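# Six arms hang a marquee roof on four posts

## Task

Put the marquee roof onto its four posts so that each post's spike passes fully through one corner ring, with the centre of the roof sagging freely. Then open the grippers and pull the arms away. The roof must stay in place with no robot supporting it. Every other object on the table should end where it started: not shifted, leaning or knocked over.

## Robot and tools

ROBOTS. Six identical i2rt Big YAM arms, named arm1 to arm6, share the job. Each has six revolute joints, a two-finger gripper and a wrist camera. Their feet sit on the table top (z about 0.72 m). Positions are in metres in the scene frame, and facings are degrees counter-clockwise from +x: arm1 (+0.29, +0.65), facing -102; arm2 (-0.22, +0.65), facing -85; arm3 (-0.31, -0.65), facing +99; arm4 (+0.24, -0.65), facing +83; arm5 (-0.70, -0.07), facing +8; arm6 (+0.70, +0.08), facing +166. So arm1 and arm2 are on the +y side, arm3 and arm4 on the -y side, arm5 at -x and arm6 at +x. A hand reaches at most about 1.0 m from its joint-1 axis. Joints move at different speeds, so the hand may sweep a wide curve between two postures.

FRAMES. The scene frame has its origin on the floor and +z up. The hand point lies midway between the fingertips. The hand's z axis runs along the fingers, and its y axis is the direction in which the fingers open and close.

execute_actions. Arguments: "actions", a list holding one action object or none, and an optional "cameras" list. An action object maps arm names ("arm1" to "arm6") to {"joints": {...}}. Each arm gets its own dict, and any subset of arms may appear. Inside it, every value is an absolute target, not an offset from the current value. Angles are in radians and the gripper is in metres:
- joint1_rad, -2.879 to 2.879: rotates the whole arm about its foot. Positive is counter-clockwise from above, and 0 points the way the foot faces.
- joint2_rad, 0 to 3.141: shoulder. At 0 the upper arm lies roughly flat and points backward; raising the value lifts it and then tips it forward.
- joint3_rad, 0 to 3.019: elbow. At 0 it is fully folded; larger values open it.
- joint4_rad, -1.692 to 1.57: hand pitch. Positive tilts the fingers up.
- joint5_rad, -1.57 to 1.57: hand yaw. Positive swings toward the arm's right.
- joint6_rad, -2.094 to 2.094: hand roll. Positive is clockwise when viewed from behind the hand.
- gripper_m, 0 to 0.093: the gap between the fingertips. Each pad grips with roughly 50 to 62 N at most.
A joint counts as arrived within ±0.045, 0.14, 0.09, 0.055, 0.03 and 0.035 rad (joints 1 to 6), or ±0.003 m for the gripper. Motions in one action all begin together. One action runs for at most 15 s. Joints you omit may still be driving toward earlier targets. If any key is unknown or any value is out of range, the whole call is rejected and nothing moves. Camera names are arm1_cam_wrist to arm6_cam_wrist, cam_high, cam_low and "all". Omitting the list, passing null or passing ["all"] returns every camera; [] returns none. An empty actions list only reports state and images.

wait: {"seconds": 0 to 10}. It commands nothing new and returns the same report as an empty action.

zoom_image: {"camera": name, "region": [x0, y0, x1, y1]}, in pixels of that camera's most recent full image, with (0, 0) at the top left. The region can be at most 504 by 504. Wrist images are 504x504 fisheye; cam_high and cam_low are 672x504.

finished_scene: {"scene": n}. It closes the current scene for good, so call it only once the roof hangs by itself.

RESULTS. The "pictures" line lists the returned images in order. joint_status reports how each commanded joint finished:
- "off_target": it stopped short and may still be pushing.
- "contact_stop" or "time_out": it holds where it stopped. A joint that timed out can keep a target close to its current position and carry on pushing; on_its_own will name it.
- "not_followed": the self- and arm-collision check refused that arm's joint targets. A "joint command not followed" line appears, often with a "cause:" line. Any gripper target in the same action still runs. The refused targets may be retried on later actions.
- "limit_stop_at_motor_heat": the arm stopped because of heat. Send the target again.
on_its_own lists motions you did not command. In it, "held at" is a joint's held target, not its actual position. To stop a joint pushing, send it its reported position. Very small target changes may not move a joint.

HEAT. Holding loads or pushing against things warms the motors. A MOTOR HOT line appears at 85 °C. At 100 °C the arm goes limp and falls, reported as OVER-TEMPERATURE FAULT.

CAMERAS. The calibration gives OpenCV-style K, D and T_world_to_cam for every camera. Fixed cameras may be off by up to about 2.3° and 9 mm. Wrist-camera poses are computed from joint readings, so they can be less accurate.

AVOID. Two arms pressing hard against each other ends the run in failure, and a hard collision can do the same. The collision check ignores fingers, gripper housings and wrist cameras, and it may react too late. Knocking a rigid object off the work area is a failure. Arms keep pushing after contact, so avoid driving into the table, the posts or each other. Avoid drops, slips, slams and disturbing other items. Loose objects may occasionally get a small push from outside. The arms do not wait for one another, so sequence shared lifts carefully.

Each tool is called after "Call:" as name(argument=value, ...) on one line, values as JSON.

## Session

Call:
execute_actions(actions=[])

Scene clock: 0.00 s.
Motor temperatures (°C, as the motors report them): arm1=[22 19 21 19 22 22] | arm2=[20 19 19 22 20 19] | arm3=[22 21 20 19 20 20] | arm4=[22 21 21 22 22 20] | arm5=[21 20 20 20 19 21] | arm6=[22 20 22 21 20 20]
arm1.joint_positions: joint1_rad=+0.264 joint2_rad=+0.432 joint3_rad=+0.533 joint4_rad=-1.253 joint5_rad=+0.213 joint6_rad=-0.402 gripper_m=+0.094
arm1.joint_status: not commanded
arm1.hand: x=+0.2565 y=+0.4640 z=+0.9194 quat_wxyz=(-0.026, -0.549, -0.803, +0.230) (m; scene frame)
arm2.joint_positions: joint1_rad=-0.352 joint2_rad=+0.512 joint3_rad=+0.413 joint4_rad=-0.985 joint5_rad=-0.240 joint6_rad=+0.294 gripper_m=+0.095
arm2.joint_status: not commanded
arm2.hand: x=-0.2420 y=+0.4279 z=+0.9422 quat_wxyz=(-0.246, -0.835, -0.486, +0.081) (m; scene frame)
arm3.joint_positions: joint1_rad=+0.117 joint2_rad=+0.347 joint3_rad=+0.645 joint4_rad=-1.415 joint5_rad=+0.294 joint6_rad=+0.501 gripper_m=+0.095
arm3.joint_status: not commanded
arm3.hand: x=-0.3086 y=-0.4820 z=+0.9899 quat_wxyz=(-0.213, +0.585, -0.768, -0.149) (m; scene frame)
arm4.joint_positions: joint1_rad=-0.191 joint2_rad=+0.487 joint3_rad=+0.472 joint4_rad=-1.117 joint5_rad=-0.151 joint6_rad=-0.555 gripper_m=+0.095
arm4.joint_status: not commanded
arm4.hand: x=+0.2775 y=-0.4458 z=+0.9428 quat_wxyz=(-0.175, +0.779, -0.586, -0.141) (m; scene frame)
arm5.joint_positions: joint1_rad=+0.398 joint2_rad=+0.405 joint3_rad=+0.607 joint4_rad=-1.312 joint5_rad=+0.098 joint6_rad=+0.257 gripper_m=+0.094
arm5.joint_status: not commanded
arm5.hand: x=-0.5304 y=+0.0022 z=+0.9565 quat_wxyz=(-0.230, +0.105, -0.967, -0.040) (m; scene frame)
arm6.joint_positions: joint1_rad=-0.315 joint2_rad=+0.484 joint3_rad=+0.447 joint4_rad=-1.035 joint5_rad=-0.313 joint6_rad=-0.186 gripper_m=+0.094
arm6.joint_status: not commanded
arm6.hand: x=+0.4894 y=+0.1440 z=+0.9213 quat_wxyz=(+0.054, +0.950, -0.130, -0.280) (m; scene frame)
pictures: arm1_cam_wrist, arm2_cam_wrist, arm3_cam_wrist, arm4_cam_wrist, arm5_cam_wrist, arm6_cam_wrist, cam_high, cam_low
Images, in order (width x height): arm1_cam_wrist 504x504, arm2_cam_wrist 504x504, arm3_cam_wrist 504x504, arm4_cam_wrist 504x504, arm5_cam_wrist 504x504, arm6_cam_wrist 504x504, cam_high 672x504, cam_low 672x504.

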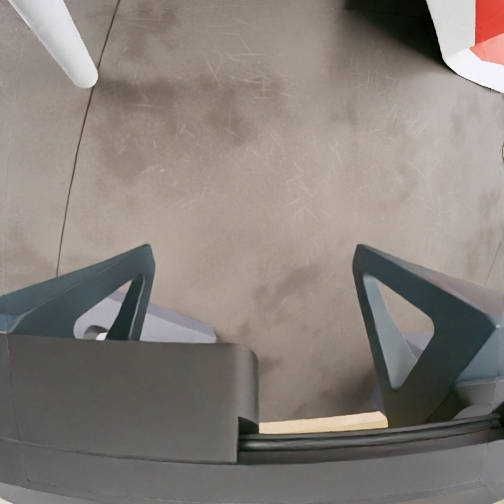

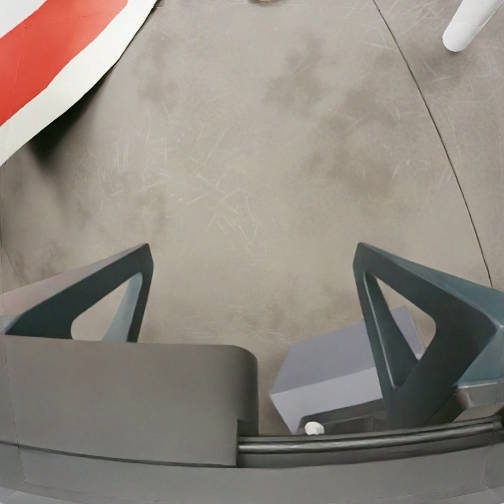

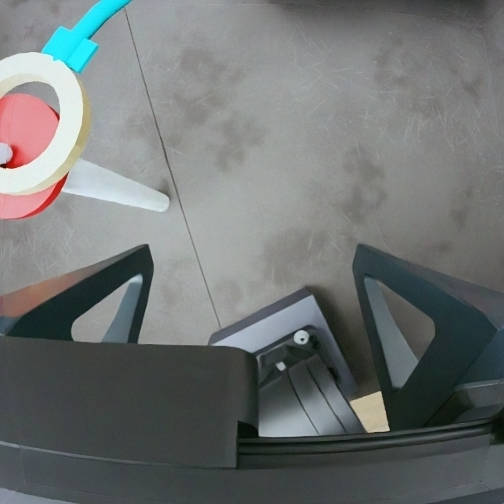

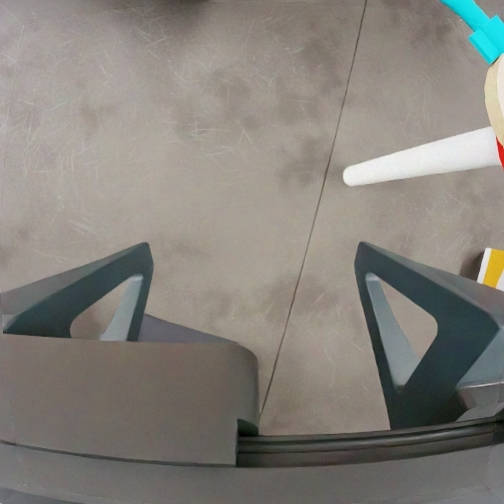

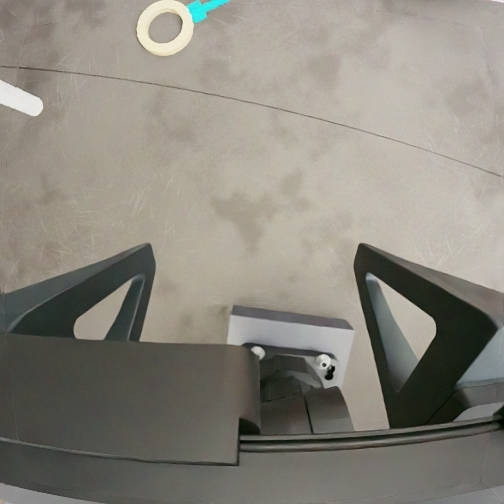

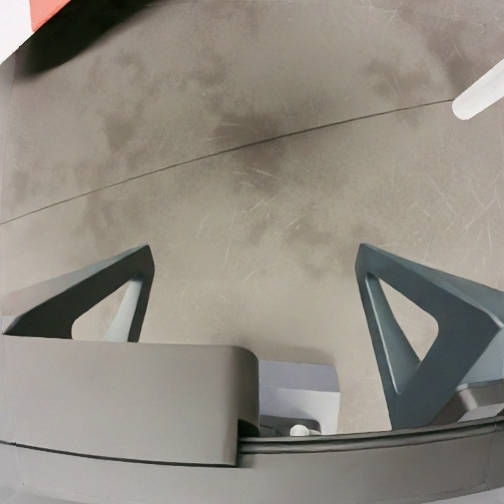

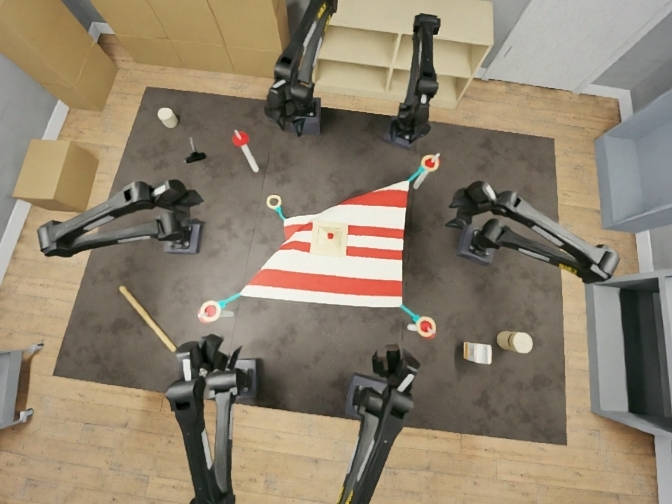

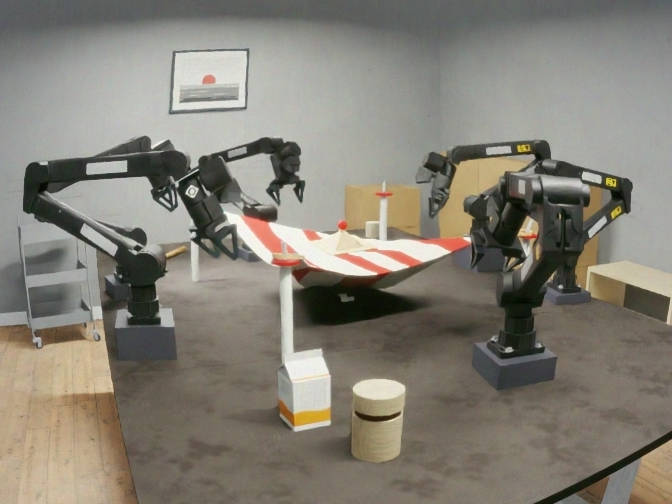

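Call:
zoom_image(camera="cam_high", region=[160, 100, 480, 350])

Call:
zoom_image(camera="cam_low", region=[180, 160, 560, 360])

Region (160, 100, 480, 350) of cam_high's 672x504 image, scaled by 1.575, with more detail than that image has; it fills the top 394 rows of this view, and the rest is white.

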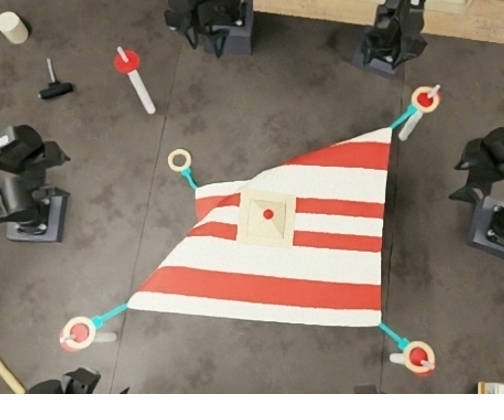

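Region (180, 160, 560, 360) of cam_low's 672x504 image, scaled by 1.326, with more detail than that image has; it fills the top 265 rows of this view, and the rest is white.

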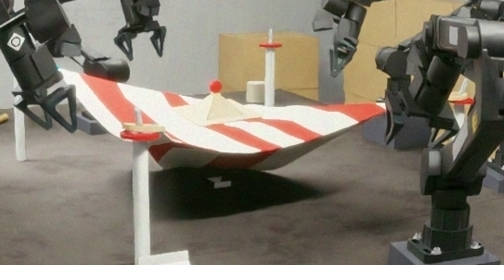

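Call:
execute_actions(actions=[{"arm5":{"joints":{"joint1_rad":0.42,"joint2_rad":1.7,"joint3_rad":1.15,"joint4_rad":-1.02,"joint5_rad":0,"joint6_rad":0}}}], cameras=["arm5_cam_wrist","cam_high"])

Scene clock: 46.70 s.
Motor temperatures (°C, as the motors report them): arm1=[22 19 29 20 22 22] | arm2=[20 19 23 22 20 19] | arm3=[22 21 25 19 20 20] | arm4=[22 21 28 22 22 20] | arm5=[21 20 28 20 19 21] | arm6=[22 20 30 21 20 20]
arm1.joint_positions: joint1_rad=+0.264 joint2_rad=+0.432 joint3_rad=+0.533 joint4_rad=-1.253 joint5_rad=+0.213 joint6_rad=-0.402 gripper_m=+0.094
arm1.joint_status: not commanded
arm1.hand: x=+0.2565 y=+0.4640 z=+0.9194 quat_wxyz=(-0.026, -0.549, -0.803, +0.230) (m; scene frame)
arm2.joint_positions: joint1_rad=-0.352 joint2_rad=+0.512 joint3_rad=+0.413 joint4_rad=-0.985 joint5_rad=-0.240 joint6_rad=+0.294 gripper_m=+0.095
arm2.joint_status: not commanded
arm2.hand: x=-0.2420 y=+0.4279 z=+0.9422 quat_wxyz=(-0.246, -0.835, -0.486, +0.081) (m; scene frame)
arm3.joint_positions: joint1_rad=+0.117 joint2_rad=+0.347 joint3_rad=+0.645 joint4_rad=-1.415 joint5_rad=+0.294 joint6_rad=+0.501 gripper_m=+0.095
arm3.joint_status: not commanded
arm3.hand: x=-0.3086 y=-0.4820 z=+0.9899 quat_wxyz=(-0.213, +0.585, -0.768, -0.149) (m; scene frame)
arm4.joint_positions: joint1_rad=-0.191 joint2_rad=+0.487 joint3_rad=+0.472 joint4_rad=-1.117 joint5_rad=-0.151 joint6_rad=-0.555 gripper_m=+0.095
arm4.joint_status: not commanded
arm4.hand: x=+0.2775 y=-0.4458 z=+0.9428 quat_wxyz=(-0.175, +0.779, -0.586, -0.141) (m; scene frame)
arm5.joint_positions: joint1_rad=+0.414 joint2_rad=+1.677 joint3_rad=+1.140 joint4_rad=-1.018 joint5_rad=+0.004 joint6_rad=+0.010 gripper_m=+0.094
arm5.joint_status: all done
arm5.hand: x=-0.2972 y=+0.1550 z=+0.8156 quat_wxyz=(-0.008, +0.248, -0.969, +0.000) (m; scene frame)
arm6.joint_positions: joint1_rad=-0.315 joint2_rad=+0.484 joint3_rad=+0.447 joint4_rad=-1.035 joint5_rad=-0.313 joint6_rad=-0.186 gripper_m=+0.094
arm6.joint_status: not commanded
arm6.hand: x=+0.4894 y=+0.1440 z=+0.9213 quat_wxyz=(+0.054, +0.950, -0.130, -0.280) (m; scene frame)
pictures: arm5_cam_wrist, cam_high
camera_calibration (this result's frames):
arm5_cam_wrist: T_world_to_cam=[[0.481065, -0.876472, 0.0193098, 0.262645], [-0.720708, -0.382838, 0.57794, -0.619541], [-0.499156, -0.291943, -0.815851, 0.689604], [0, 0, 0, 1]] pos_world=[-0.228637, 0.194342, 0.9156]
Images, in order (width x height): arm5_cam_wrist 504x504, cam_high 672x504.

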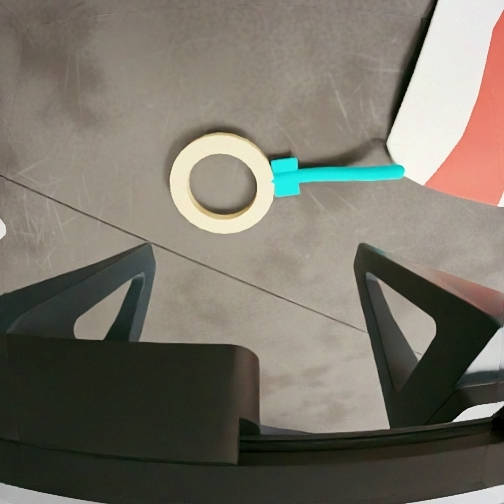

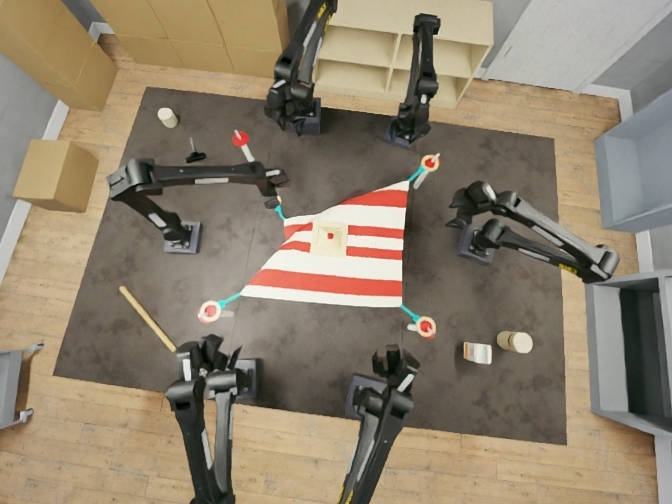

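Call:
execute_actions(actions=[{"arm5":{"joints":{"joint1_rad":0.365,"joint2_rad":1.79,"joint3_rad":1.125,"joint4_rad":-0.905,"joint6_rad":1.52,"gripper_m":0.06}}}], cameras=["arm5_cam_wrist"])

Scene clock: 66.03 s.
Motor temperatures (°C, as the motors report them): arm1=[22 19 30 20 22 22] | arm2=[20 19 23 22 20 19] | arm3=[22 21 26 19 20 20] | arm4=[22 21 29 22 22 20] | arm5=[21 21 27 20 19 21] | arm6=[22 20 31 21 20 20]
arm1.joint_positions: joint1_rad=+0.264 joint2_rad=+0.432 joint3_rad=+0.533 joint4_rad=-1.253 joint5_rad=+0.213 joint6_rad=-0.402 gripper_m=+0.094
arm1.joint_status: not commanded
arm1.hand: x=+0.2565 y=+0.4640 z=+0.9194 quat_wxyz=(-0.026, -0.549, -0.803, +0.230) (m; scene frame)
arm2.joint_positions: joint1_rad=-0.352 joint2_rad=+0.512 joint3_rad=+0.413 joint4_rad=-0.985 joint5_rad=-0.240 joint6_rad=+0.294 gripper_m=+0.095
arm2.joint_status: not commanded
arm2.hand: x=-0.2420 y=+0.4279 z=+0.9422 quat_wxyz=(-0.246, -0.835, -0.486, +0.081) (m; scene frame)
arm3.joint_positions: joint1_rad=+0.117 joint2_rad=+0.347 joint3_rad=+0.645 joint4_rad=-1.415 joint5_rad=+0.294 joint6_rad=+0.501 gripper_m=+0.095
arm3.joint_status: not commanded
arm3.hand: x=-0.3086 y=-0.4820 z=+0.9899 quat_wxyz=(-0.213, +0.585, -0.768, -0.149) (m; scene frame)
arm4.joint_positions: joint1_rad=-0.191 joint2_rad=+0.487 joint3_rad=+0.472 joint4_rad=-1.117 joint5_rad=-0.151 joint6_rad=-0.555 gripper_m=+0.095
arm4.joint_status: not commanded
arm4.hand: x=+0.2775 y=-0.4458 z=+0.9428 quat_wxyz=(-0.175, +0.779, -0.586, -0.141) (m; scene frame)
arm5.joint_positions: joint1_rad=+0.362 joint2_rad=+1.770 joint3_rad=+1.127 joint4_rad=-0.916 joint5_rad=+0.003 joint6_rad=+1.510 gripper_m=+0.060
arm5.joint_status: all done
arm5.hand: x=-0.2769 y=+0.1388 z=+0.7705 quat_wxyz=(-0.004, -0.501, -0.865, -0.005) (m; scene frame)
arm6.joint_positions: joint1_rad=-0.315 joint2_rad=+0.484 joint3_rad=+0.447 joint4_rad=-1.035 joint5_rad=-0.313 joint6_rad=-0.186 gripper_m=+0.094
arm6.joint_status: not commanded
arm6.hand: x=+0.4894 y=+0.1440 z=+0.9213 quat_wxyz=(+0.054, +0.950, -0.130, -0.280) (m; scene frame)
pictures: arm5_cam_wrist
camera_calibration (this result's frames):
arm5_cam_wrist: T_world_to_cam=[[-0.86722, -0.497914, 0.00337749, -0.174083], [-0.400754, 0.70199, 0.588733, -0.655354], [-0.295509, 0.509207, -0.80832, 0.597601], [0, 0, 0, 1]] pos_world=[-0.237008, 0.0690703, 0.86947]
Images, in order (width x height): arm5_cam_wrist 504x504.

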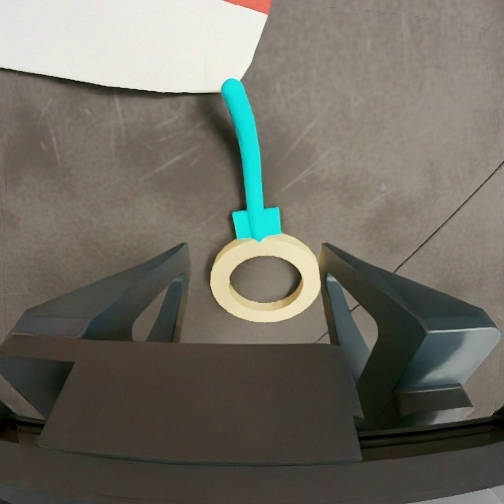

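Call:
execute_actions(actions=[{"arm5":{"joints":{"joint1_rad":0.355,"joint2_rad":1.85,"joint3_rad":1.09,"joint4_rad":-0.81}}}], cameras=["arm5_cam_wrist"])

Scene clock: 82.83 s.
Motor temperatures (°C, as the motors report them): arm1=[22 19 30 20 22 22] | arm2=[20 19 24 22 20 19] | arm3=[22 21 26 19 20 20] | arm4=[22 21 29 22 22 20] | arm5=[21 21 25 20 19 21] | arm6=[22 20 32 21 20 20]
arm1.joint_positions: joint1_rad=+0.264 joint2_rad=+0.432 joint3_rad=+0.533 joint4_rad=-1.253 joint5_rad=+0.213 joint6_rad=-0.402 gripper_m=+0.094
arm1.joint_status: not commanded
arm1.hand: x=+0.2565 y=+0.4640 z=+0.9194 quat_wxyz=(-0.026, -0.549, -0.803, +0.230) (m; scene frame)
arm2.joint_positions: joint1_rad=-0.352 joint2_rad=+0.512 joint3_rad=+0.413 joint4_rad=-0.985 joint5_rad=-0.240 joint6_rad=+0.294 gripper_m=+0.095
arm2.joint_status: not commanded
arm2.hand: x=-0.2420 y=+0.4279 z=+0.9422 quat_wxyz=(-0.246, -0.835, -0.486, +0.081) (m; scene frame)
arm3.joint_positions: joint1_rad=+0.117 joint2_rad=+0.347 joint3_rad=+0.645 joint4_rad=-1.415 joint5_rad=+0.294 joint6_rad=+0.501 gripper_m=+0.095
arm3.joint_status: not commanded
arm3.hand: x=-0.3086 y=-0.4820 z=+0.9899 quat_wxyz=(-0.213, +0.585, -0.768, -0.149) (m; scene frame)
arm4.joint_positions: joint1_rad=-0.191 joint2_rad=+0.487 joint3_rad=+0.472 joint4_rad=-1.117 joint5_rad=-0.151 joint6_rad=-0.555 gripper_m=+0.095
arm4.joint_status: not commanded
arm4.hand: x=+0.2775 y=-0.4458 z=+0.9428 quat_wxyz=(-0.175, +0.779, -0.586, -0.141) (m; scene frame)
arm5.joint_positions: joint1_rad=+0.362 joint2_rad=+1.825 joint3_rad=+1.093 joint4_rad=-0.821 joint5_rad=+0.003 joint6_rad=+1.511 gripper_m=+0.060
arm5.joint_status: all done
arm5.hand: x=-0.2773 y=+0.1387 z=+0.7361 quat_wxyz=(-0.006, -0.501, -0.865, -0.007) (m; scene frame)
arm6.joint_positions: joint1_rad=-0.315 joint2_rad=+0.484 joint3_rad=+0.447 joint4_rad=-1.035 joint5_rad=-0.313 joint6_rad=-0.186 gripper_m=+0.094
arm6.joint_status: not commanded
arm6.hand: x=+0.4894 y=+0.1440 z=+0.9213 quat_wxyz=(+0.054, +0.950, -0.130, -0.280) (m; scene frame)
pictures: arm5_cam_wrist
camera_calibration (this result's frames):
arm5_cam_wrist: T_world_to_cam=[[-0.867601, -0.497251, -0.00309824, -0.169795], [-0.403635, 0.700594, 0.588427, -0.635504], [-0.290425, 0.51177, -0.808545, 0.570988], [0, 0, 0, 1]] pos_world=[-0.237996, 0.0685853, 0.835091]
Images, in order (width x height): arm5_cam_wrist 504x504.

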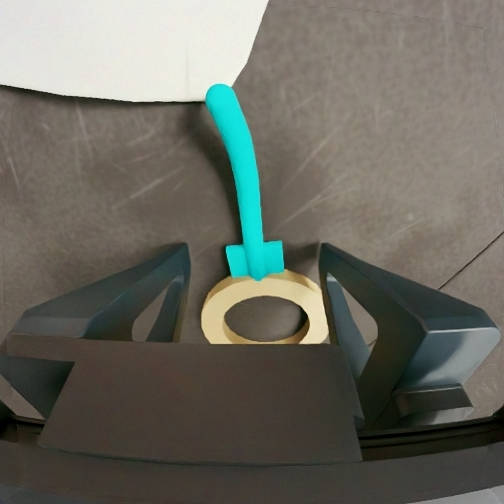

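Call:
execute_actions(actions=[{"arm5":{"joints":{"joint1_rad":0.385,"joint2_rad":1.87,"joint3_rad":1.08,"joint4_rad":-0.785}}}], cameras=["arm5_cam_wrist"])

Call:
execute_actions(actions=[{"arm5":{"joints":{"gripper_m":0.0}}}], cameras=["arm5_cam_wrist"])

Scene clock: 96.77 s.
Motor temperatures (°C, as the motors report them): arm1=[22 19 30 20 22 22] | arm2=[20 19 24 22 20 19] | arm3=[22 21 27 19 20 20] | arm4=[22 21 29 22 22 20] | arm5=[21 21 25 20 19 21] | arm6=[22 20 32 21 20 20]
arm1.joint_positions: joint1_rad=+0.264 joint2_rad=+0.432 joint3_rad=+0.533 joint4_rad=-1.253 joint5_rad=+0.213 joint6_rad=-0.402 gripper_m=+0.094
arm1.joint_status: not commanded
arm1.hand: x=+0.2565 y=+0.4640 z=+0.9194 quat_wxyz=(-0.026, -0.549, -0.803, +0.230) (m; scene frame)
arm2.joint_positions: joint1_rad=-0.352 joint2_rad=+0.512 joint3_rad=+0.413 joint4_rad=-0.985 joint5_rad=-0.240 joint6_rad=+0.294 gripper_m=+0.095
arm2.joint_status: not commanded
arm2.hand: x=-0.2420 y=+0.4279 z=+0.9422 quat_wxyz=(-0.246, -0.835, -0.486, +0.081) (m; scene frame)
arm3.joint_positions: joint1_rad=+0.117 joint2_rad=+0.347 joint3_rad=+0.645 joint4_rad=-1.415 joint5_rad=+0.294 joint6_rad=+0.501 gripper_m=+0.095
arm3.joint_status: not commanded
arm3.hand: x=-0.3086 y=-0.4820 z=+0.9899 quat_wxyz=(-0.213, +0.585, -0.768, -0.149) (m; scene frame)
arm4.joint_positions: joint1_rad=-0.191 joint2_rad=+0.487 joint3_rad=+0.472 joint4_rad=-1.117 joint5_rad=-0.151 joint6_rad=-0.555 gripper_m=+0.095
arm4.joint_status: not commanded
arm4.hand: x=+0.2775 y=-0.4458 z=+0.9428 quat_wxyz=(-0.175, +0.779, -0.586, -0.141) (m; scene frame)
arm5.joint_positions: joint1_rad=+0.378 joint2_rad=+1.829 joint3_rad=+1.088 joint4_rad=-0.796 joint5_rad=+0.004 joint6_rad=+1.511 gripper_m=+0.060
arm5.joint_status: all done
arm5.hand: x=-0.2778 y=+0.1465 z=+0.7331 quat_wxyz=(-0.011, -0.495, -0.869, -0.014) (m; scene frame)
arm6.joint_positions: joint1_rad=-0.315 joint2_rad=+0.484 joint3_rad=+0.447 joint4_rad=-1.035 joint5_rad=-0.313 joint6_rad=-0.186 gripper_m=+0.094
arm6.joint_status: not commanded
arm6.hand: x=+0.4894 y=+0.1440 z=+0.9213 quat_wxyz=(+0.054, +0.950, -0.130, -0.280) (m; scene frame)
pictures: arm5_cam_wrist
camera_calibration (this result's frames):
arm5_cam_wrist: T_world_to_cam=[[-0.859579, -0.510663, -0.0186441, -0.150767], [-0.423001, 0.690604, 0.586631, -0.641982], [-0.286695, 0.512143, -0.809639, 0.566153], [0, 0, 0, 1]] pos_world=[-0.238842, 0.0764131, 0.832175]
Images, in order (width x height): arm5_cam_wrist 504x504.

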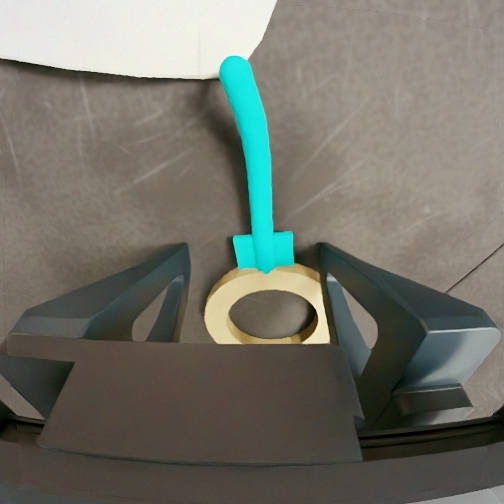

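Scene clock: 97.40 s.
Motor temperatures (°C, as the motors report them): arm1=[22 19 30 20 22 22] | arm2=[20 19 24 22 20 19] | arm3=[22 21 27 19 20 20] | arm4=[22 21 30 22 22 20] | arm5=[21 21 25 20 19 21] | arm6=[22 20 32 21 20 20]
arm1.joint_positions: joint1_rad=+0.264 joint2_rad=+0.432 joint3_rad=+0.533 joint4_rad=-1.253 joint5_rad=+0.213 joint6_rad=-0.402 gripper_m=+0.094
arm1.joint_status: not commanded
arm1.hand: x=+0.2565 y=+0.4640 z=+0.9194 quat_wxyz=(-0.026, -0.549, -0.803, +0.230) (m; scene frame)
arm2.joint_positions: joint1_rad=-0.352 joint2_rad=+0.512 joint3_rad=+0.413 joint4_rad=-0.985 joint5_rad=-0.240 joint6_rad=+0.294 gripper_m=+0.095
arm2.joint_status: not commanded
arm2.hand: x=-0.2420 y=+0.4279 z=+0.9422 quat_wxyz=(-0.246, -0.835, -0.486, +0.081) (m; scene frame)
arm3.joint_positions: joint1_rad=+0.117 joint2_rad=+0.347 joint3_rad=+0.645 joint4_rad=-1.415 joint5_rad=+0.294 joint6_rad=+0.501 gripper_m=+0.095
arm3.joint_status: not commanded
arm3.hand: x=-0.3086 y=-0.4820 z=+0.9899 quat_wxyz=(-0.213, +0.585, -0.768, -0.149) (m; scene frame)
arm4.joint_positions: joint1_rad=-0.191 joint2_rad=+0.487 joint3_rad=+0.472 joint4_rad=-1.117 joint5_rad=-0.151 joint6_rad=-0.555 gripper_m=+0.095
arm4.joint_status: not commanded
arm4.hand: x=+0.2775 y=-0.4458 z=+0.9428 quat_wxyz=(-0.175, +0.779, -0.586, -0.141) (m; scene frame)
arm5.joint_positions: joint1_rad=+0.378 joint2_rad=+1.830 joint3_rad=+1.088 joint4_rad=-0.796 joint5_rad=+0.004 joint6_rad=+1.511 gripper_m=+0.021
arm5.joint_status: gripper_m off_target (ended at +0.021, target +0.000)
arm5.hand: x=-0.2779 y=+0.1464 z=+0.7327 quat_wxyz=(-0.011, -0.495, -0.869, -0.013) (m; scene frame)
arm6.joint_positions: joint1_rad=-0.315 joint2_rad=+0.484 joint3_rad=+0.447 joint4_rad=-1.035 joint5_rad=-0.313 joint6_rad=-0.186 gripper_m=+0.094
arm6.joint_status: not commanded
arm6.hand: x=+0.4894 y=+0.1440 z=+0.9213 quat_wxyz=(+0.054, +0.950, -0.130, -0.280) (m; scene frame)
pictures: arm5_cam_wrist
camera_calibration (this result's frames):
arm5_cam_wrist: T_world_to_cam=[[-0.859591, -0.510669, -0.0178826, -0.151451], [-0.422603, 0.690809, 0.586677, -0.641739], [-0.287244, 0.511859, -0.809624, 0.565748], [0, 0, 0, 1]] pos_world=[-0.238879, 0.0763938, 0.831828]
Images, in order (width x height): arm5_cam_wrist 504x504.

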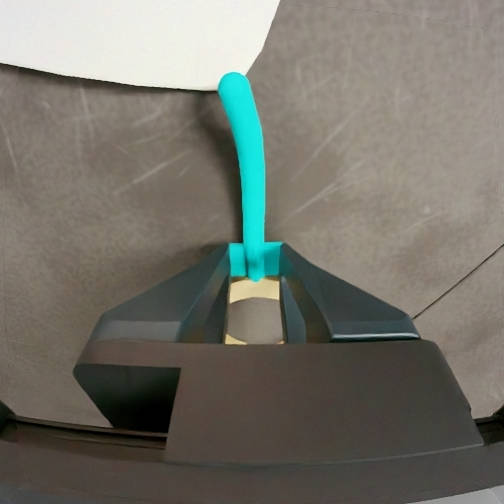

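Call:
execute_actions(actions=[{"arm5":{"joints":{"joint1_rad":0.55,"joint2_rad":1.63,"joint3_rad":1.5,"joint4_rad":-1.44}}}], cameras=["cam_low"])

Call:
execute_actions(actions=[{"arm5":{"joints":{"joint1_rad":0.79}}}], cameras=["arm5_cam_wrist","arm2_cam_wrist","cam_high","cam_low"])

Scene clock: 114.83 s.
Motor temperatures (°C, as the motors report them): arm1=[22 19 31 20 22 22] | arm2=[20 19 24 22 20 19] | arm3=[22 21 27 19 20 20] | arm4=[22 21 30 22 22 20] | arm5=[21 22 25 20 19 21] | arm6=[22 20 33 21 20 20]
arm1.joint_positions: joint1_rad=+0.264 joint2_rad=+0.432 joint3_rad=+0.533 joint4_rad=-1.253 joint5_rad=+0.213 joint6_rad=-0.402 gripper_m=+0.094
arm1.joint_status: not commanded
arm1.hand: x=+0.2565 y=+0.4640 z=+0.9194 quat_wxyz=(-0.026, -0.549, -0.803, +0.230) (m; scene frame)
arm2.joint_positions: joint1_rad=-0.352 joint2_rad=+0.512 joint3_rad=+0.413 joint4_rad=-0.985 joint5_rad=-0.240 joint6_rad=+0.294 gripper_m=+0.095
arm2.joint_status: not commanded
arm2.hand: x=-0.2420 y=+0.4279 z=+0.9422 quat_wxyz=(-0.246, -0.835, -0.486, +0.081) (m; scene frame)
arm3.joint_positions: joint1_rad=+0.117 joint2_rad=+0.347 joint3_rad=+0.645 joint4_rad=-1.415 joint5_rad=+0.294 joint6_rad=+0.501 gripper_m=+0.095
arm3.joint_status: not commanded
arm3.hand: x=-0.3086 y=-0.4820 z=+0.9899 quat_wxyz=(-0.213, +0.585, -0.768, -0.149) (m; scene frame)
arm4.joint_positions: joint1_rad=-0.191 joint2_rad=+0.487 joint3_rad=+0.472 joint4_rad=-1.117 joint5_rad=-0.151 joint6_rad=-0.555 gripper_m=+0.095
arm4.joint_status: not commanded
arm4.hand: x=+0.2775 y=-0.4458 z=+0.9428 quat_wxyz=(-0.175, +0.779, -0.586, -0.141) (m; scene frame)
arm5.joint_positions: joint1_rad=+0.551 joint2_rad=+1.600 joint3_rad=+1.490 joint4_rad=-1.430 joint5_rad=+0.001 joint6_rad=+1.512 gripper_m=+0.021
arm5.joint_status: all done
arm5.hand: x=-0.3112 y=+0.2245 z=+0.9770 quat_wxyz=(-0.008, -0.418, -0.908, -0.014) (m; scene frame)
arm6.joint_positions: joint1_rad=-0.315 joint2_rad=+0.484 joint3_rad=+0.447 joint4_rad=-1.035 joint5_rad=-0.313 joint6_rad=-0.186 gripper_m=+0.094
arm6.joint_status: not commanded
arm6.hand: x=+0.4894 y=+0.1440 z=+0.9213 quat_wxyz=(+0.054, +0.950, -0.130, -0.280) (m; scene frame)
pictures: cam_low
Images, in order (width x height): cam_low 672x504.

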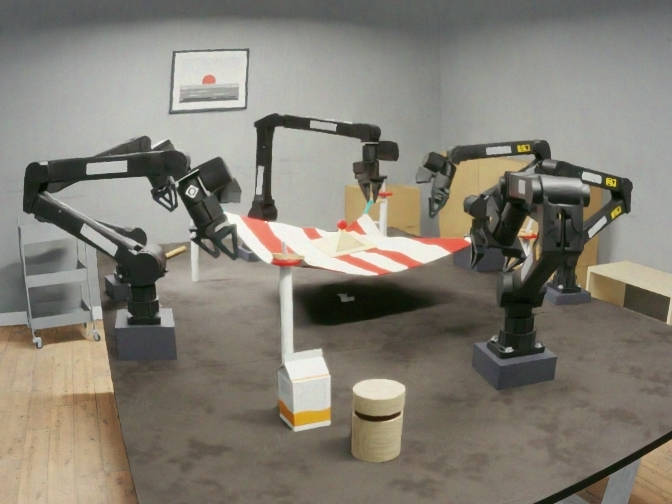

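Scene clock: 116.97 s.
Motor temperatures (°C, as the motors report them): arm1=[22 19 31 20 22 22] | arm2=[20 19 24 22 20 19] | arm3=[22 21 27 19 20 20] | arm4=[22 21 30 22 22 20] | arm5=[21 22 25 20 20 21] | arm6=[22 20 33 21 20 20]
arm1.joint_positions: joint1_rad=+0.264 joint2_rad=+0.432 joint3_rad=+0.533 joint4_rad=-1.253 joint5_rad=+0.213 joint6_rad=-0.402 gripper_m=+0.094
arm1.joint_status: not commanded
arm1.hand: x=+0.2565 y=+0.4640 z=+0.9194 quat_wxyz=(-0.026, -0.549, -0.803, +0.230) (m; scene frame)
arm2.joint_positions: joint1_rad=-0.352 joint2_rad=+0.512 joint3_rad=+0.413 joint4_rad=-0.985 joint5_rad=-0.240 joint6_rad=+0.294 gripper_m=+0.095
arm2.joint_status: not commanded
arm2.hand: x=-0.2420 y=+0.4279 z=+0.9422 quat_wxyz=(-0.246, -0.835, -0.486, +0.081) (m; scene frame)
arm3.joint_positions: joint1_rad=+0.117 joint2_rad=+0.347 joint3_rad=+0.645 joint4_rad=-1.415 joint5_rad=+0.294 joint6_rad=+0.501 gripper_m=+0.095
arm3.joint_status: not commanded
arm3.hand: x=-0.3086 y=-0.4820 z=+0.9899 quat_wxyz=(-0.213, +0.585, -0.768, -0.149) (m; scene frame)
arm4.joint_positions: joint1_rad=-0.191 joint2_rad=+0.487 joint3_rad=+0.472 joint4_rad=-1.117 joint5_rad=-0.151 joint6_rad=-0.555 gripper_m=+0.095
arm4.joint_status: not commanded
arm4.hand: x=+0.2775 y=-0.4458 z=+0.9428 quat_wxyz=(-0.175, +0.779, -0.586, -0.141) (m; scene frame)
arm5.joint_positions: joint1_rad=+0.727 joint2_rad=+1.600 joint3_rad=+1.490 joint4_rad=-1.430 joint5_rad=+0.050 joint6_rad=+1.513 gripper_m=+0.021
arm5.joint_status: joint1_rad time_out (moved +0.176 of +0.239)
arm5.on_its_own: joint1_rad reads +0.727 and still pushes toward +0.790 since a time_out
arm5.hand: x=-0.3626 y=+0.2823 z=+0.9770 quat_wxyz=(-0.029, -0.337, -0.941, -0.005) (m; scene frame)
arm6.joint_positions: joint1_rad=-0.315 joint2_rad=+0.484 joint3_rad=+0.447 joint4_rad=-1.035 joint5_rad=-0.313 joint6_rad=-0.186 gripper_m=+0.094
arm6.joint_status: not commanded
arm6.hand: x=+0.4894 y=+0.1440 z=+0.9213 quat_wxyz=(+0.054, +0.950, -0.130, -0.280) (m; scene frame)
pictures: arm2_cam_wrist, arm5_cam_wrist, cam_high, cam_low
camera_calibration (this result's frames):
arm5_cam_wrist: T_world_to_cam=[[-0.635252, -0.772196, -0.0129743, -0.0000852978], [-0.65013, 0.525614, 0.54869, -0.913492], [-0.416877, 0.356991, -0.835925, 0.692054], [0, 0, 0, 1]] pos_world=[-0.305441, 0.233021, 1.07973]
Images, in order (width x height): arm2_cam_wrist 504x504, arm5_cam_wrist 504x504, cam_high 672x504, cam_low 672x504.

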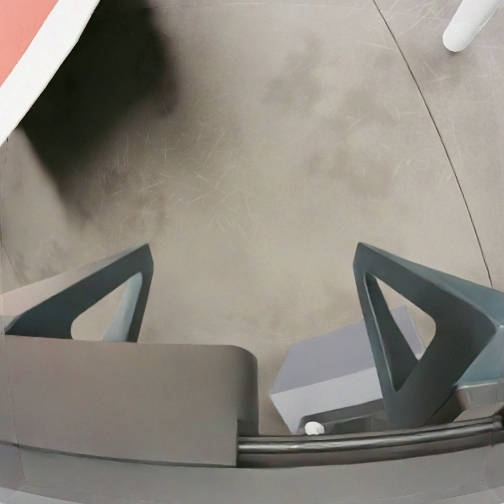

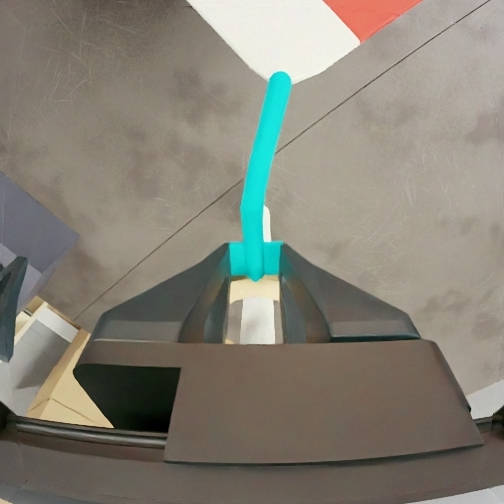

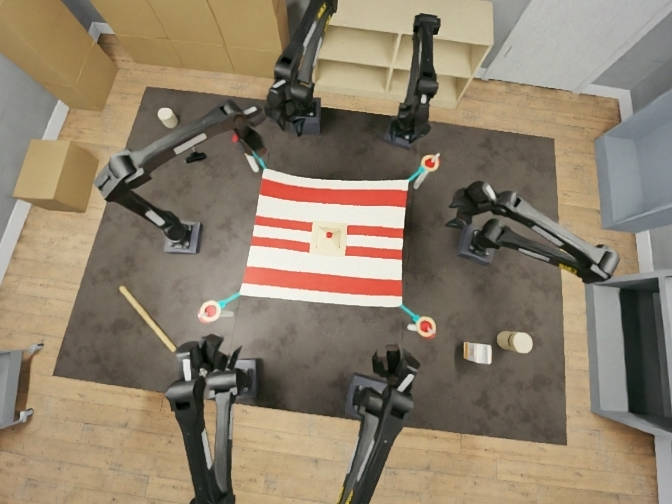

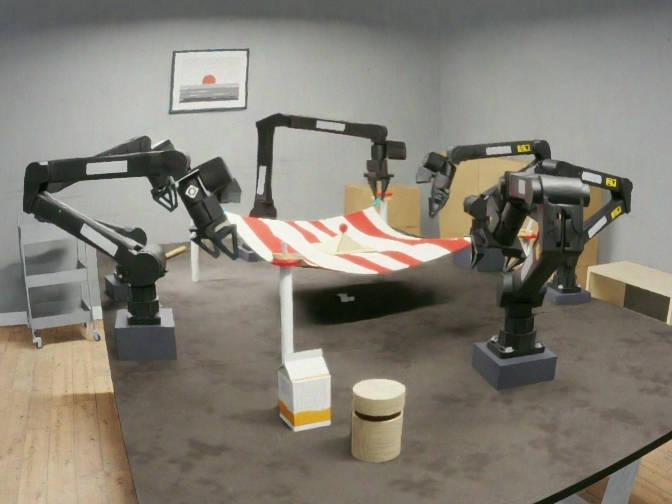

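Call:
execute_actions(actions=[{"arm5":{"joints":{"joint1_rad":0.64}}}], cameras=[])

Call:
execute_actions(actions=[{"arm5":{"joints":{"joint2_rad":1.65,"joint3_rad":1.75,"joint4_rad":-1.67}}}], cameras=[])

Call:
execute_actions(actions=[{"arm5":{"joints":{"joint1_rad":0.79}}}], cameras=["arm5_cam_wrist","cam_high","cam_low"])

Call:
zoom_image(camera="cam_low", region=[320, 120, 460, 240])

Scene clock: 132.83 s.
Motor temperatures (°C, as the motors report them): arm1=[22 19 31 20 22 22] | arm2=[20 19 24 22 20 19] | arm3=[22 21 27 19 20 20] | arm4=[22 21 30 22 22 20] | arm5=[21 22 27 20 24 21] | arm6=[22 20 33 21 20 20]
arm1.joint_positions: joint1_rad=+0.264 joint2_rad=+0.432 joint3_rad=+0.533 joint4_rad=-1.253 joint5_rad=+0.213 joint6_rad=-0.402 gripper_m=+0.094
arm1.joint_status: not commanded
arm1.hand: x=+0.2565 y=+0.4640 z=+0.9194 quat_wxyz=(-0.026, -0.549, -0.803, +0.230) (m; scene frame)
arm2.joint_positions: joint1_rad=-0.352 joint2_rad=+0.512 joint3_rad=+0.413 joint4_rad=-0.985 joint5_rad=-0.240 joint6_rad=+0.294 gripper_m=+0.095
arm2.joint_status: not commanded
arm2.hand: x=-0.2420 y=+0.4279 z=+0.9422 quat_wxyz=(-0.246, -0.835, -0.486, +0.081) (m; scene frame)
arm3.joint_positions: joint1_rad=+0.117 joint2_rad=+0.347 joint3_rad=+0.645 joint4_rad=-1.415 joint5_rad=+0.294 joint6_rad=+0.501 gripper_m=+0.095
arm3.joint_status: not commanded
arm3.hand: x=-0.3086 y=-0.4820 z=+0.9899 quat_wxyz=(-0.213, +0.585, -0.768, -0.149) (m; scene frame)
arm4.joint_positions: joint1_rad=-0.191 joint2_rad=+0.487 joint3_rad=+0.472 joint4_rad=-1.117 joint5_rad=-0.151 joint6_rad=-0.555 gripper_m=+0.095
arm4.joint_status: not commanded
arm4.hand: x=+0.2775 y=-0.4458 z=+0.9428 quat_wxyz=(-0.175, +0.779, -0.586, -0.141) (m; scene frame)
arm5.joint_positions: joint1_rad=+0.633 joint2_rad=+1.600 joint3_rad=+1.490 joint4_rad=-1.430 joint5_rad=+0.003 joint6_rad=+1.513 gripper_m=+0.021
arm5.joint_status: all done
arm5.hand: x=-0.3363 y=+0.2549 z=+0.9768 quat_wxyz=(-0.008, -0.381, -0.924, -0.013) (m; scene frame)
arm6.joint_positions: joint1_rad=-0.315 joint2_rad=+0.484 joint3_rad=+0.447 joint4_rad=-1.035 joint5_rad=-0.313 joint6_rad=-0.186 gripper_m=+0.094
arm6.joint_status: not commanded
arm6.hand: x=+0.4894 y=+0.1440 z=+0.9213 quat_wxyz=(+0.054, +0.950, -0.130, -0.280) (m; scene frame)
pictures: none
No camera images: the call's "cameras" was empty. Leave "cameras" out to get every camera's image.

Scene clock: 133.87 s.
Motor temperatures (°C, as the motors report them): arm1=[22 19 31 20 22 22] | arm2=[20 19 24 22 20 19] | arm3=[22 21 27 19 20 20] | arm4=[22 21 31 22 22 20] | arm5=[21 22 28 20 24 21] | arm6=[22 20 33 21 20 20]
arm1.joint_positions: joint1_rad=+0.264 joint2_rad=+0.432 joint3_rad=+0.533 joint4_rad=-1.253 joint5_rad=+0.213 joint6_rad=-0.402 gripper_m=+0.094
arm1.joint_status: not commanded
arm1.hand: x=+0.2565 y=+0.4640 z=+0.9194 quat_wxyz=(-0.026, -0.549, -0.803, +0.230) (m; scene frame)
arm2.joint_positions: joint1_rad=-0.352 joint2_rad=+0.512 joint3_rad=+0.413 joint4_rad=-0.985 joint5_rad=-0.240 joint6_rad=+0.294 gripper_m=+0.095
arm2.joint_status: not commanded
arm2.hand: x=-0.2420 y=+0.4279 z=+0.9422 quat_wxyz=(-0.246, -0.835, -0.486, +0.081) (m; scene frame)
arm3.joint_positions: joint1_rad=+0.117 joint2_rad=+0.347 joint3_rad=+0.645 joint4_rad=-1.415 joint5_rad=+0.294 joint6_rad=+0.501 gripper_m=+0.095
arm3.joint_status: not commanded
arm3.hand: x=-0.3086 y=-0.4820 z=+0.9899 quat_wxyz=(-0.213, +0.585, -0.768, -0.149) (m; scene frame)
arm4.joint_positions: joint1_rad=-0.191 joint2_rad=+0.487 joint3_rad=+0.472 joint4_rad=-1.117 joint5_rad=-0.151 joint6_rad=-0.555 gripper_m=+0.095
arm4.joint_status: not commanded
arm4.hand: x=+0.2775 y=-0.4458 z=+0.9428 quat_wxyz=(-0.175, +0.779, -0.586, -0.141) (m; scene frame)
arm5.joint_positions: joint1_rad=+0.633 joint2_rad=+1.636 joint3_rad=+1.720 joint4_rad=-1.661 joint5_rad=+0.003 joint6_rad=+1.513 gripper_m=+0.021
arm5.joint_status: all done
arm5.hand: x=-0.3322 y=+0.2586 z=+1.0477 quat_wxyz=(-0.001, -0.381, -0.925, +0.003) (m; scene frame)
arm6.joint_positions: joint1_rad=-0.315 joint2_rad=+0.484 joint3_rad=+0.447 joint4_rad=-1.035 joint5_rad=-0.313 joint6_rad=-0.186 gripper_m=+0.094
arm6.joint_status: not commanded
arm6.hand: x=+0.4894 y=+0.1440 z=+0.9213 quat_wxyz=(+0.054, +0.950, -0.130, -0.280) (m; scene frame)
pictures: none
No camera images: the call's "cameras" was empty. Leave "cameras" out to get every camera's image.

Scene clock: 134.97 s.
Motor temperatures (°C, as the motors report them): arm1=[22 19 31 20 22 22] | arm2=[20 19 24 22 20 19] | arm3=[22 21 27 19 20 20] | arm4=[22 21 31 22 22 20] | arm5=[21 22 28 20 23 21] | arm6=[22 20 33 21 20 20]
arm1.joint_positions: joint1_rad=+0.264 joint2_rad=+0.432 joint3_rad=+0.533 joint4_rad=-1.253 joint5_rad=+0.213 joint6_rad=-0.402 gripper_m=+0.094
arm1.joint_status: not commanded
arm1.hand: x=+0.2565 y=+0.4640 z=+0.9194 quat_wxyz=(-0.026, -0.549, -0.803, +0.230) (m; scene frame)
arm2.joint_positions: joint1_rad=-0.352 joint2_rad=+0.512 joint3_rad=+0.413 joint4_rad=-0.985 joint5_rad=-0.240 joint6_rad=+0.294 gripper_m=+0.095
arm2.joint_status: not commanded
arm2.hand: x=-0.2420 y=+0.4279 z=+0.9422 quat_wxyz=(-0.246, -0.835, -0.486, +0.081) (m; scene frame)
arm3.joint_positions: joint1_rad=+0.117 joint2_rad=+0.347 joint3_rad=+0.645 joint4_rad=-1.415 joint5_rad=+0.294 joint6_rad=+0.501 gripper_m=+0.095
arm3.joint_status: not commanded
arm3.hand: x=-0.3086 y=-0.4820 z=+0.9899 quat_wxyz=(-0.213, +0.585, -0.768, -0.149) (m; scene frame)
arm4.joint_positions: joint1_rad=-0.191 joint2_rad=+0.487 joint3_rad=+0.472 joint4_rad=-1.117 joint5_rad=-0.151 joint6_rad=-0.555 gripper_m=+0.095
arm4.joint_status: not commanded
arm4.hand: x=+0.2775 y=-0.4458 z=+0.9428 quat_wxyz=(-0.175, +0.779, -0.586, -0.141) (m; scene frame)
arm5.joint_positions: joint1_rad=+0.779 joint2_rad=+1.636 joint3_rad=+1.720 joint4_rad=-1.662 joint5_rad=+0.006 joint6_rad=+1.513 gripper_m=+0.021
arm5.joint_status: all done
arm5.hand: x=-0.3838 y=+0.3080 z=+1.0477 quat_wxyz=(-0.002, -0.313, -0.950, +0.004) (m; scene frame)
arm6.joint_positions: joint1_rad=-0.315 joint2_rad=+0.484 joint3_rad=+0.447 joint4_rad=-1.035 joint5_rad=-0.313 joint6_rad=-0.186 gripper_m=+0.094
arm6.joint_status: not commanded
arm6.hand: x=+0.4894 y=+0.1440 z=+0.9213 quat_wxyz=(+0.054, +0.950, -0.130, -0.280) (m; scene frame)
pictures: arm5_cam_wrist, cam_high, cam_low
camera_calibration (this result's frames):
arm5_cam_wrist: T_world_to_cam=[[-0.593636, -0.804426, 0.0222464, -0.00383374], [-0.644129, 0.491551, 0.586068, -1.00595], [-0.482383, 0.333581, -0.809957, 0.687945], [0, 0, 0, 1]] pos_world=[-0.318387, 0.261908, 1.14685]
Images, in order (width x height): arm5_cam_wrist 504x504, cam_high 672x504, cam_low 672x504.

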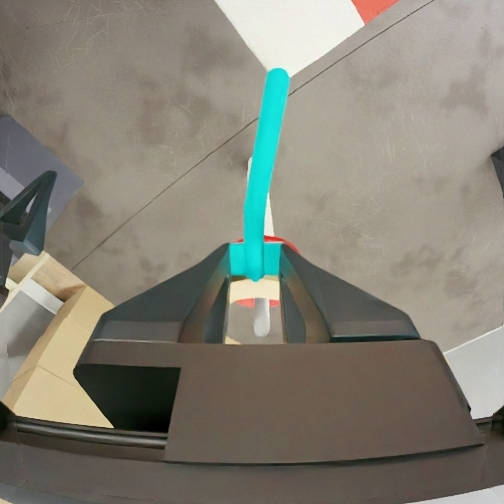

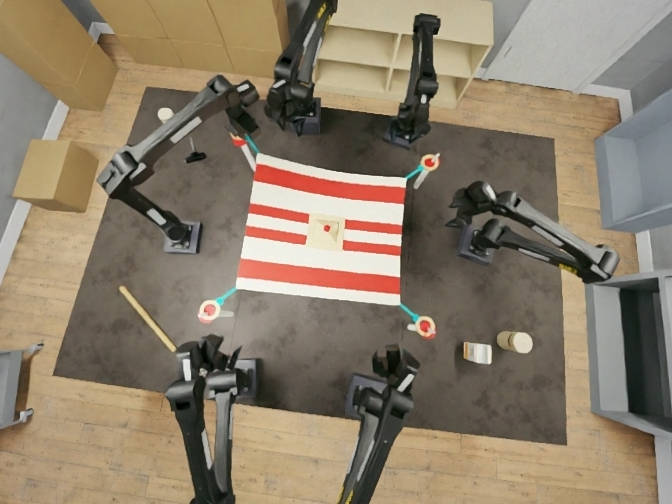

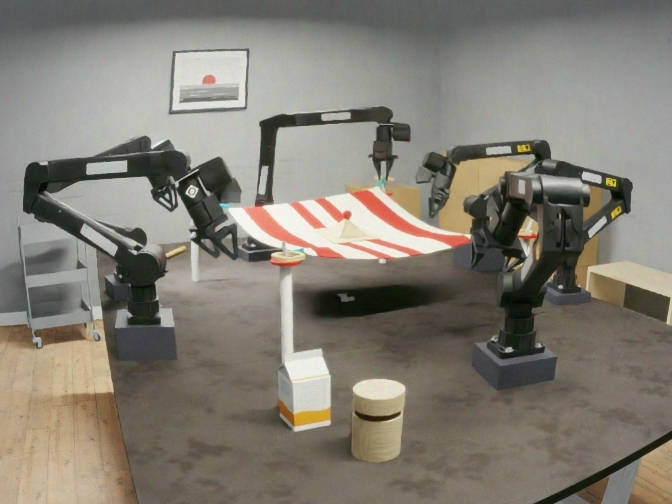

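Region (320, 120, 460, 240) of cam_low's 672x504 image, scaled by 3.600, with more detail than that image has; it fills the top 432 rows of this view, and the rest is white.

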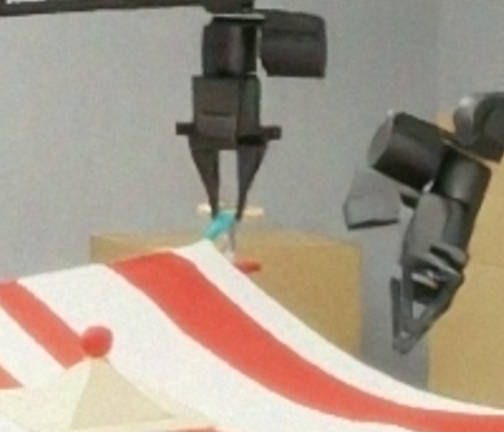

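Call:
execute_actions(actions=[{"arm5":{"joints":{"joint1_rad":0.81}}}], cameras=["arm5_cam_wrist"])

Call:
execute_actions(actions=[{"arm5":{"joints":{"joint3_rad":1.6,"joint4_rad":-1.53}}}], cameras=["arm5_cam_wrist","cam_low"])

Call:
zoom_image(camera="cam_low", region=[320, 120, 460, 240])

Scene clock: 142.53 s.
Motor temperatures (°C, as the motors report them): arm1=[22 19 31 20 22 22] | arm2=[20 19 25 22 20 19] | arm3=[22 21 27 19 20 20] | arm4=[22 21 31 22 22 20] | arm5=[21 22 29 20 22 21] | arm6=[22 20 34 21 20 20]
arm1.joint_positions: joint1_rad=+0.264 joint2_rad=+0.432 joint3_rad=+0.533 joint4_rad=-1.253 joint5_rad=+0.213 joint6_rad=-0.402 gripper_m=+0.094
arm1.joint_status: not commanded
arm1.hand: x=+0.2565 y=+0.4640 z=+0.9194 quat_wxyz=(-0.026, -0.549, -0.803, +0.230) (m; scene frame)
arm2.joint_positions: joint1_rad=-0.352 joint2_rad=+0.512 joint3_rad=+0.413 joint4_rad=-0.985 joint5_rad=-0.240 joint6_rad=+0.294 gripper_m=+0.095
arm2.joint_status: not commanded
arm2.hand: x=-0.2420 y=+0.4279 z=+0.9422 quat_wxyz=(-0.246, -0.835, -0.486, +0.081) (m; scene frame)
arm3.joint_positions: joint1_rad=+0.117 joint2_rad=+0.347 joint3_rad=+0.645 joint4_rad=-1.415 joint5_rad=+0.294 joint6_rad=+0.501 gripper_m=+0.095
arm3.joint_status: not commanded
arm3.hand: x=-0.3086 y=-0.4820 z=+0.9899 quat_wxyz=(-0.213, +0.585, -0.768, -0.149) (m; scene frame)
arm4.joint_positions: joint1_rad=-0.191 joint2_rad=+0.487 joint3_rad=+0.472 joint4_rad=-1.117 joint5_rad=-0.151 joint6_rad=-0.555 gripper_m=+0.095
arm4.joint_status: not commanded
arm4.hand: x=+0.2775 y=-0.4458 z=+0.9428 quat_wxyz=(-0.175, +0.779, -0.586, -0.141) (m; scene frame)
arm5.joint_positions: joint1_rad=+0.792 joint2_rad=+1.636 joint3_rad=+1.720 joint4_rad=-1.662 joint5_rad=+0.006 joint6_rad=+1.513 gripper_m=+0.021
arm5.joint_status: all done
arm5.hand: x=-0.3889 y=+0.3122 z=+1.0477 quat_wxyz=(-0.002, -0.306, -0.952, +0.004) (m; scene frame)
arm6.joint_positions: joint1_rad=-0.315 joint2_rad=+0.484 joint3_rad=+0.447 joint4_rad=-1.035 joint5_rad=-0.313 joint6_rad=-0.186 gripper_m=+0.094
arm6.joint_status: not commanded
arm6.hand: x=+0.4894 y=+0.1440 z=+0.9213 quat_wxyz=(+0.054, +0.950, -0.130, -0.280) (m; scene frame)
pictures: arm5_cam_wrist
camera_calibration (this result's frames):
arm5_cam_wrist: T_world_to_cam=[[-0.582843, -0.81228, 0.0222493, 0.00316925], [-0.65064, 0.482913, 0.586057, -1.01111], [-0.486787, 0.327103, -0.809965, 0.684415], [0, 0, 0, 1]] pos_world=[-0.322856, 0.266978, 1.14685]
Images, in order (width x height): arm5_cam_wrist 504x504.

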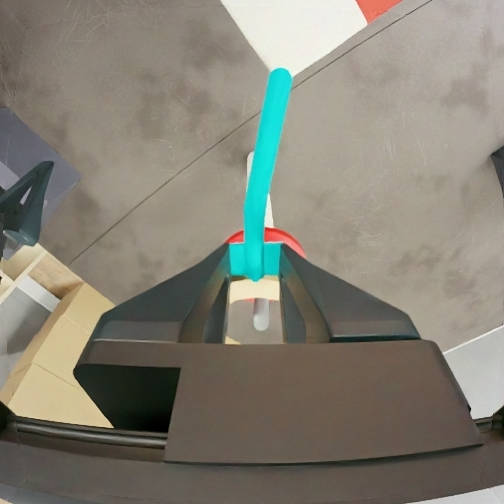

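Scene clock: 143.43 s.
Motor temperatures (°C, as the motors report them): arm1=[22 19 32 20 22 22] | arm2=[20 19 25 22 20 19] | arm3=[22 21 27 19 20 20] | arm4=[22 21 31 22 22 20] | arm5=[21 22 29 20 22 21] | arm6=[22 20 34 21 20 20]
arm1.joint_positions: joint1_rad=+0.264 joint2_rad=+0.432 joint3_rad=+0.533 joint4_rad=-1.253 joint5_rad=+0.213 joint6_rad=-0.402 gripper_m=+0.094
arm1.joint_status: not commanded
arm1.hand: x=+0.2565 y=+0.4640 z=+0.9194 quat_wxyz=(-0.026, -0.549, -0.803, +0.230) (m; scene frame)
arm2.joint_positions: joint1_rad=-0.352 joint2_rad=+0.512 joint3_rad=+0.413 joint4_rad=-0.985 joint5_rad=-0.240 joint6_rad=+0.294 gripper_m=+0.095
arm2.joint_status: not commanded
arm2.hand: x=-0.2420 y=+0.4279 z=+0.9422 quat_wxyz=(-0.246, -0.835, -0.486, +0.081) (m; scene frame)
arm3.joint_positions: joint1_rad=+0.117 joint2_rad=+0.347 joint3_rad=+0.645 joint4_rad=-1.415 joint5_rad=+0.294 joint6_rad=+0.501 gripper_m=+0.095
arm3.joint_status: not commanded
arm3.hand: x=-0.3086 y=-0.4820 z=+0.9899 quat_wxyz=(-0.213, +0.585, -0.768, -0.149) (m; scene frame)
arm4.joint_positions: joint1_rad=-0.191 joint2_rad=+0.487 joint3_rad=+0.472 joint4_rad=-1.117 joint5_rad=-0.151 joint6_rad=-0.555 gripper_m=+0.095
arm4.joint_status: not commanded
arm4.hand: x=+0.2775 y=-0.4458 z=+0.9428 quat_wxyz=(-0.175, +0.779, -0.586, -0.141) (m; scene frame)
arm5.joint_positions: joint1_rad=+0.794 joint2_rad=+1.636 joint3_rad=+1.597 joint4_rad=-1.543 joint5_rad=+0.004 joint6_rad=+1.513 gripper_m=+0.021
arm5.joint_status: all done
arm5.hand: x=-0.3897 y=+0.3132 z=+1.0008 quat_wxyz=(+0.000, -0.305, -0.952, +0.005) (m; scene frame)
arm6.joint_positions: joint1_rad=-0.315 joint2_rad=+0.484 joint3_rad=+0.447 joint4_rad=-1.035 joint5_rad=-0.313 joint6_rad=-0.186 gripper_m=+0.094
arm6.joint_status: not commanded
arm6.hand: x=+0.4894 y=+0.1440 z=+0.9213 quat_wxyz=(+0.054, +0.950, -0.130, -0.280) (m; scene frame)
pictures: arm5_cam_wrist, cam_low
camera_calibration (this result's frames):
arm5_cam_wrist: T_world_to_cam=[[-0.581218, -0.813346, 0.0255663, 0.00221085], [-0.649418, 0.482549, 0.58771, -0.985714], [-0.490349, 0.324985, -0.808667, 0.643705], [0, 0, 0, 1]] pos_world=[-0.323216, 0.268259, 1.0998]
Images, in order (width x height): arm5_cam_wrist 504x504, cam_low 672x504.

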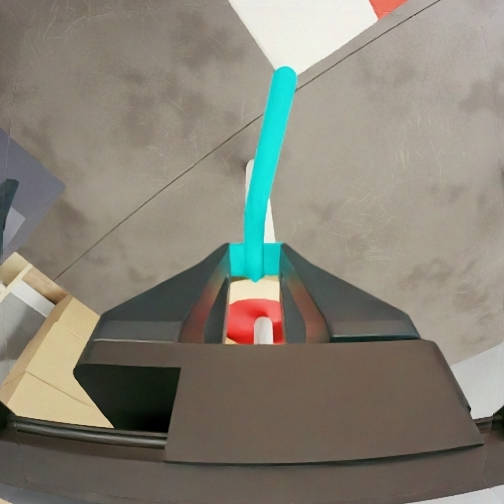

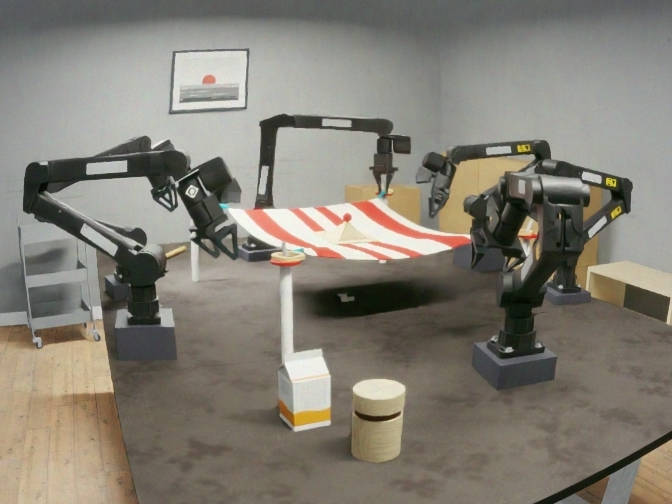

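Region (320, 120, 460, 240) of cam_low's 672x504 image, scaled by 3.600, with more detail than that image has; it fills the top 432 rows of this view, and the rest is white.

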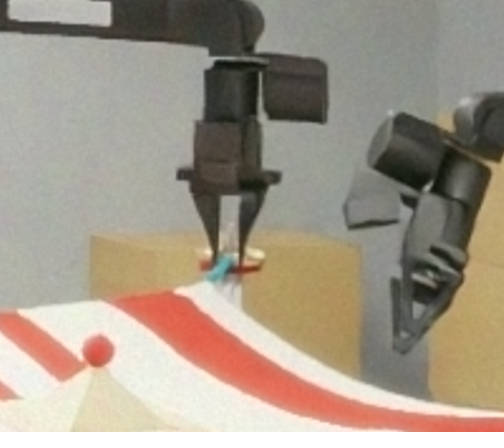

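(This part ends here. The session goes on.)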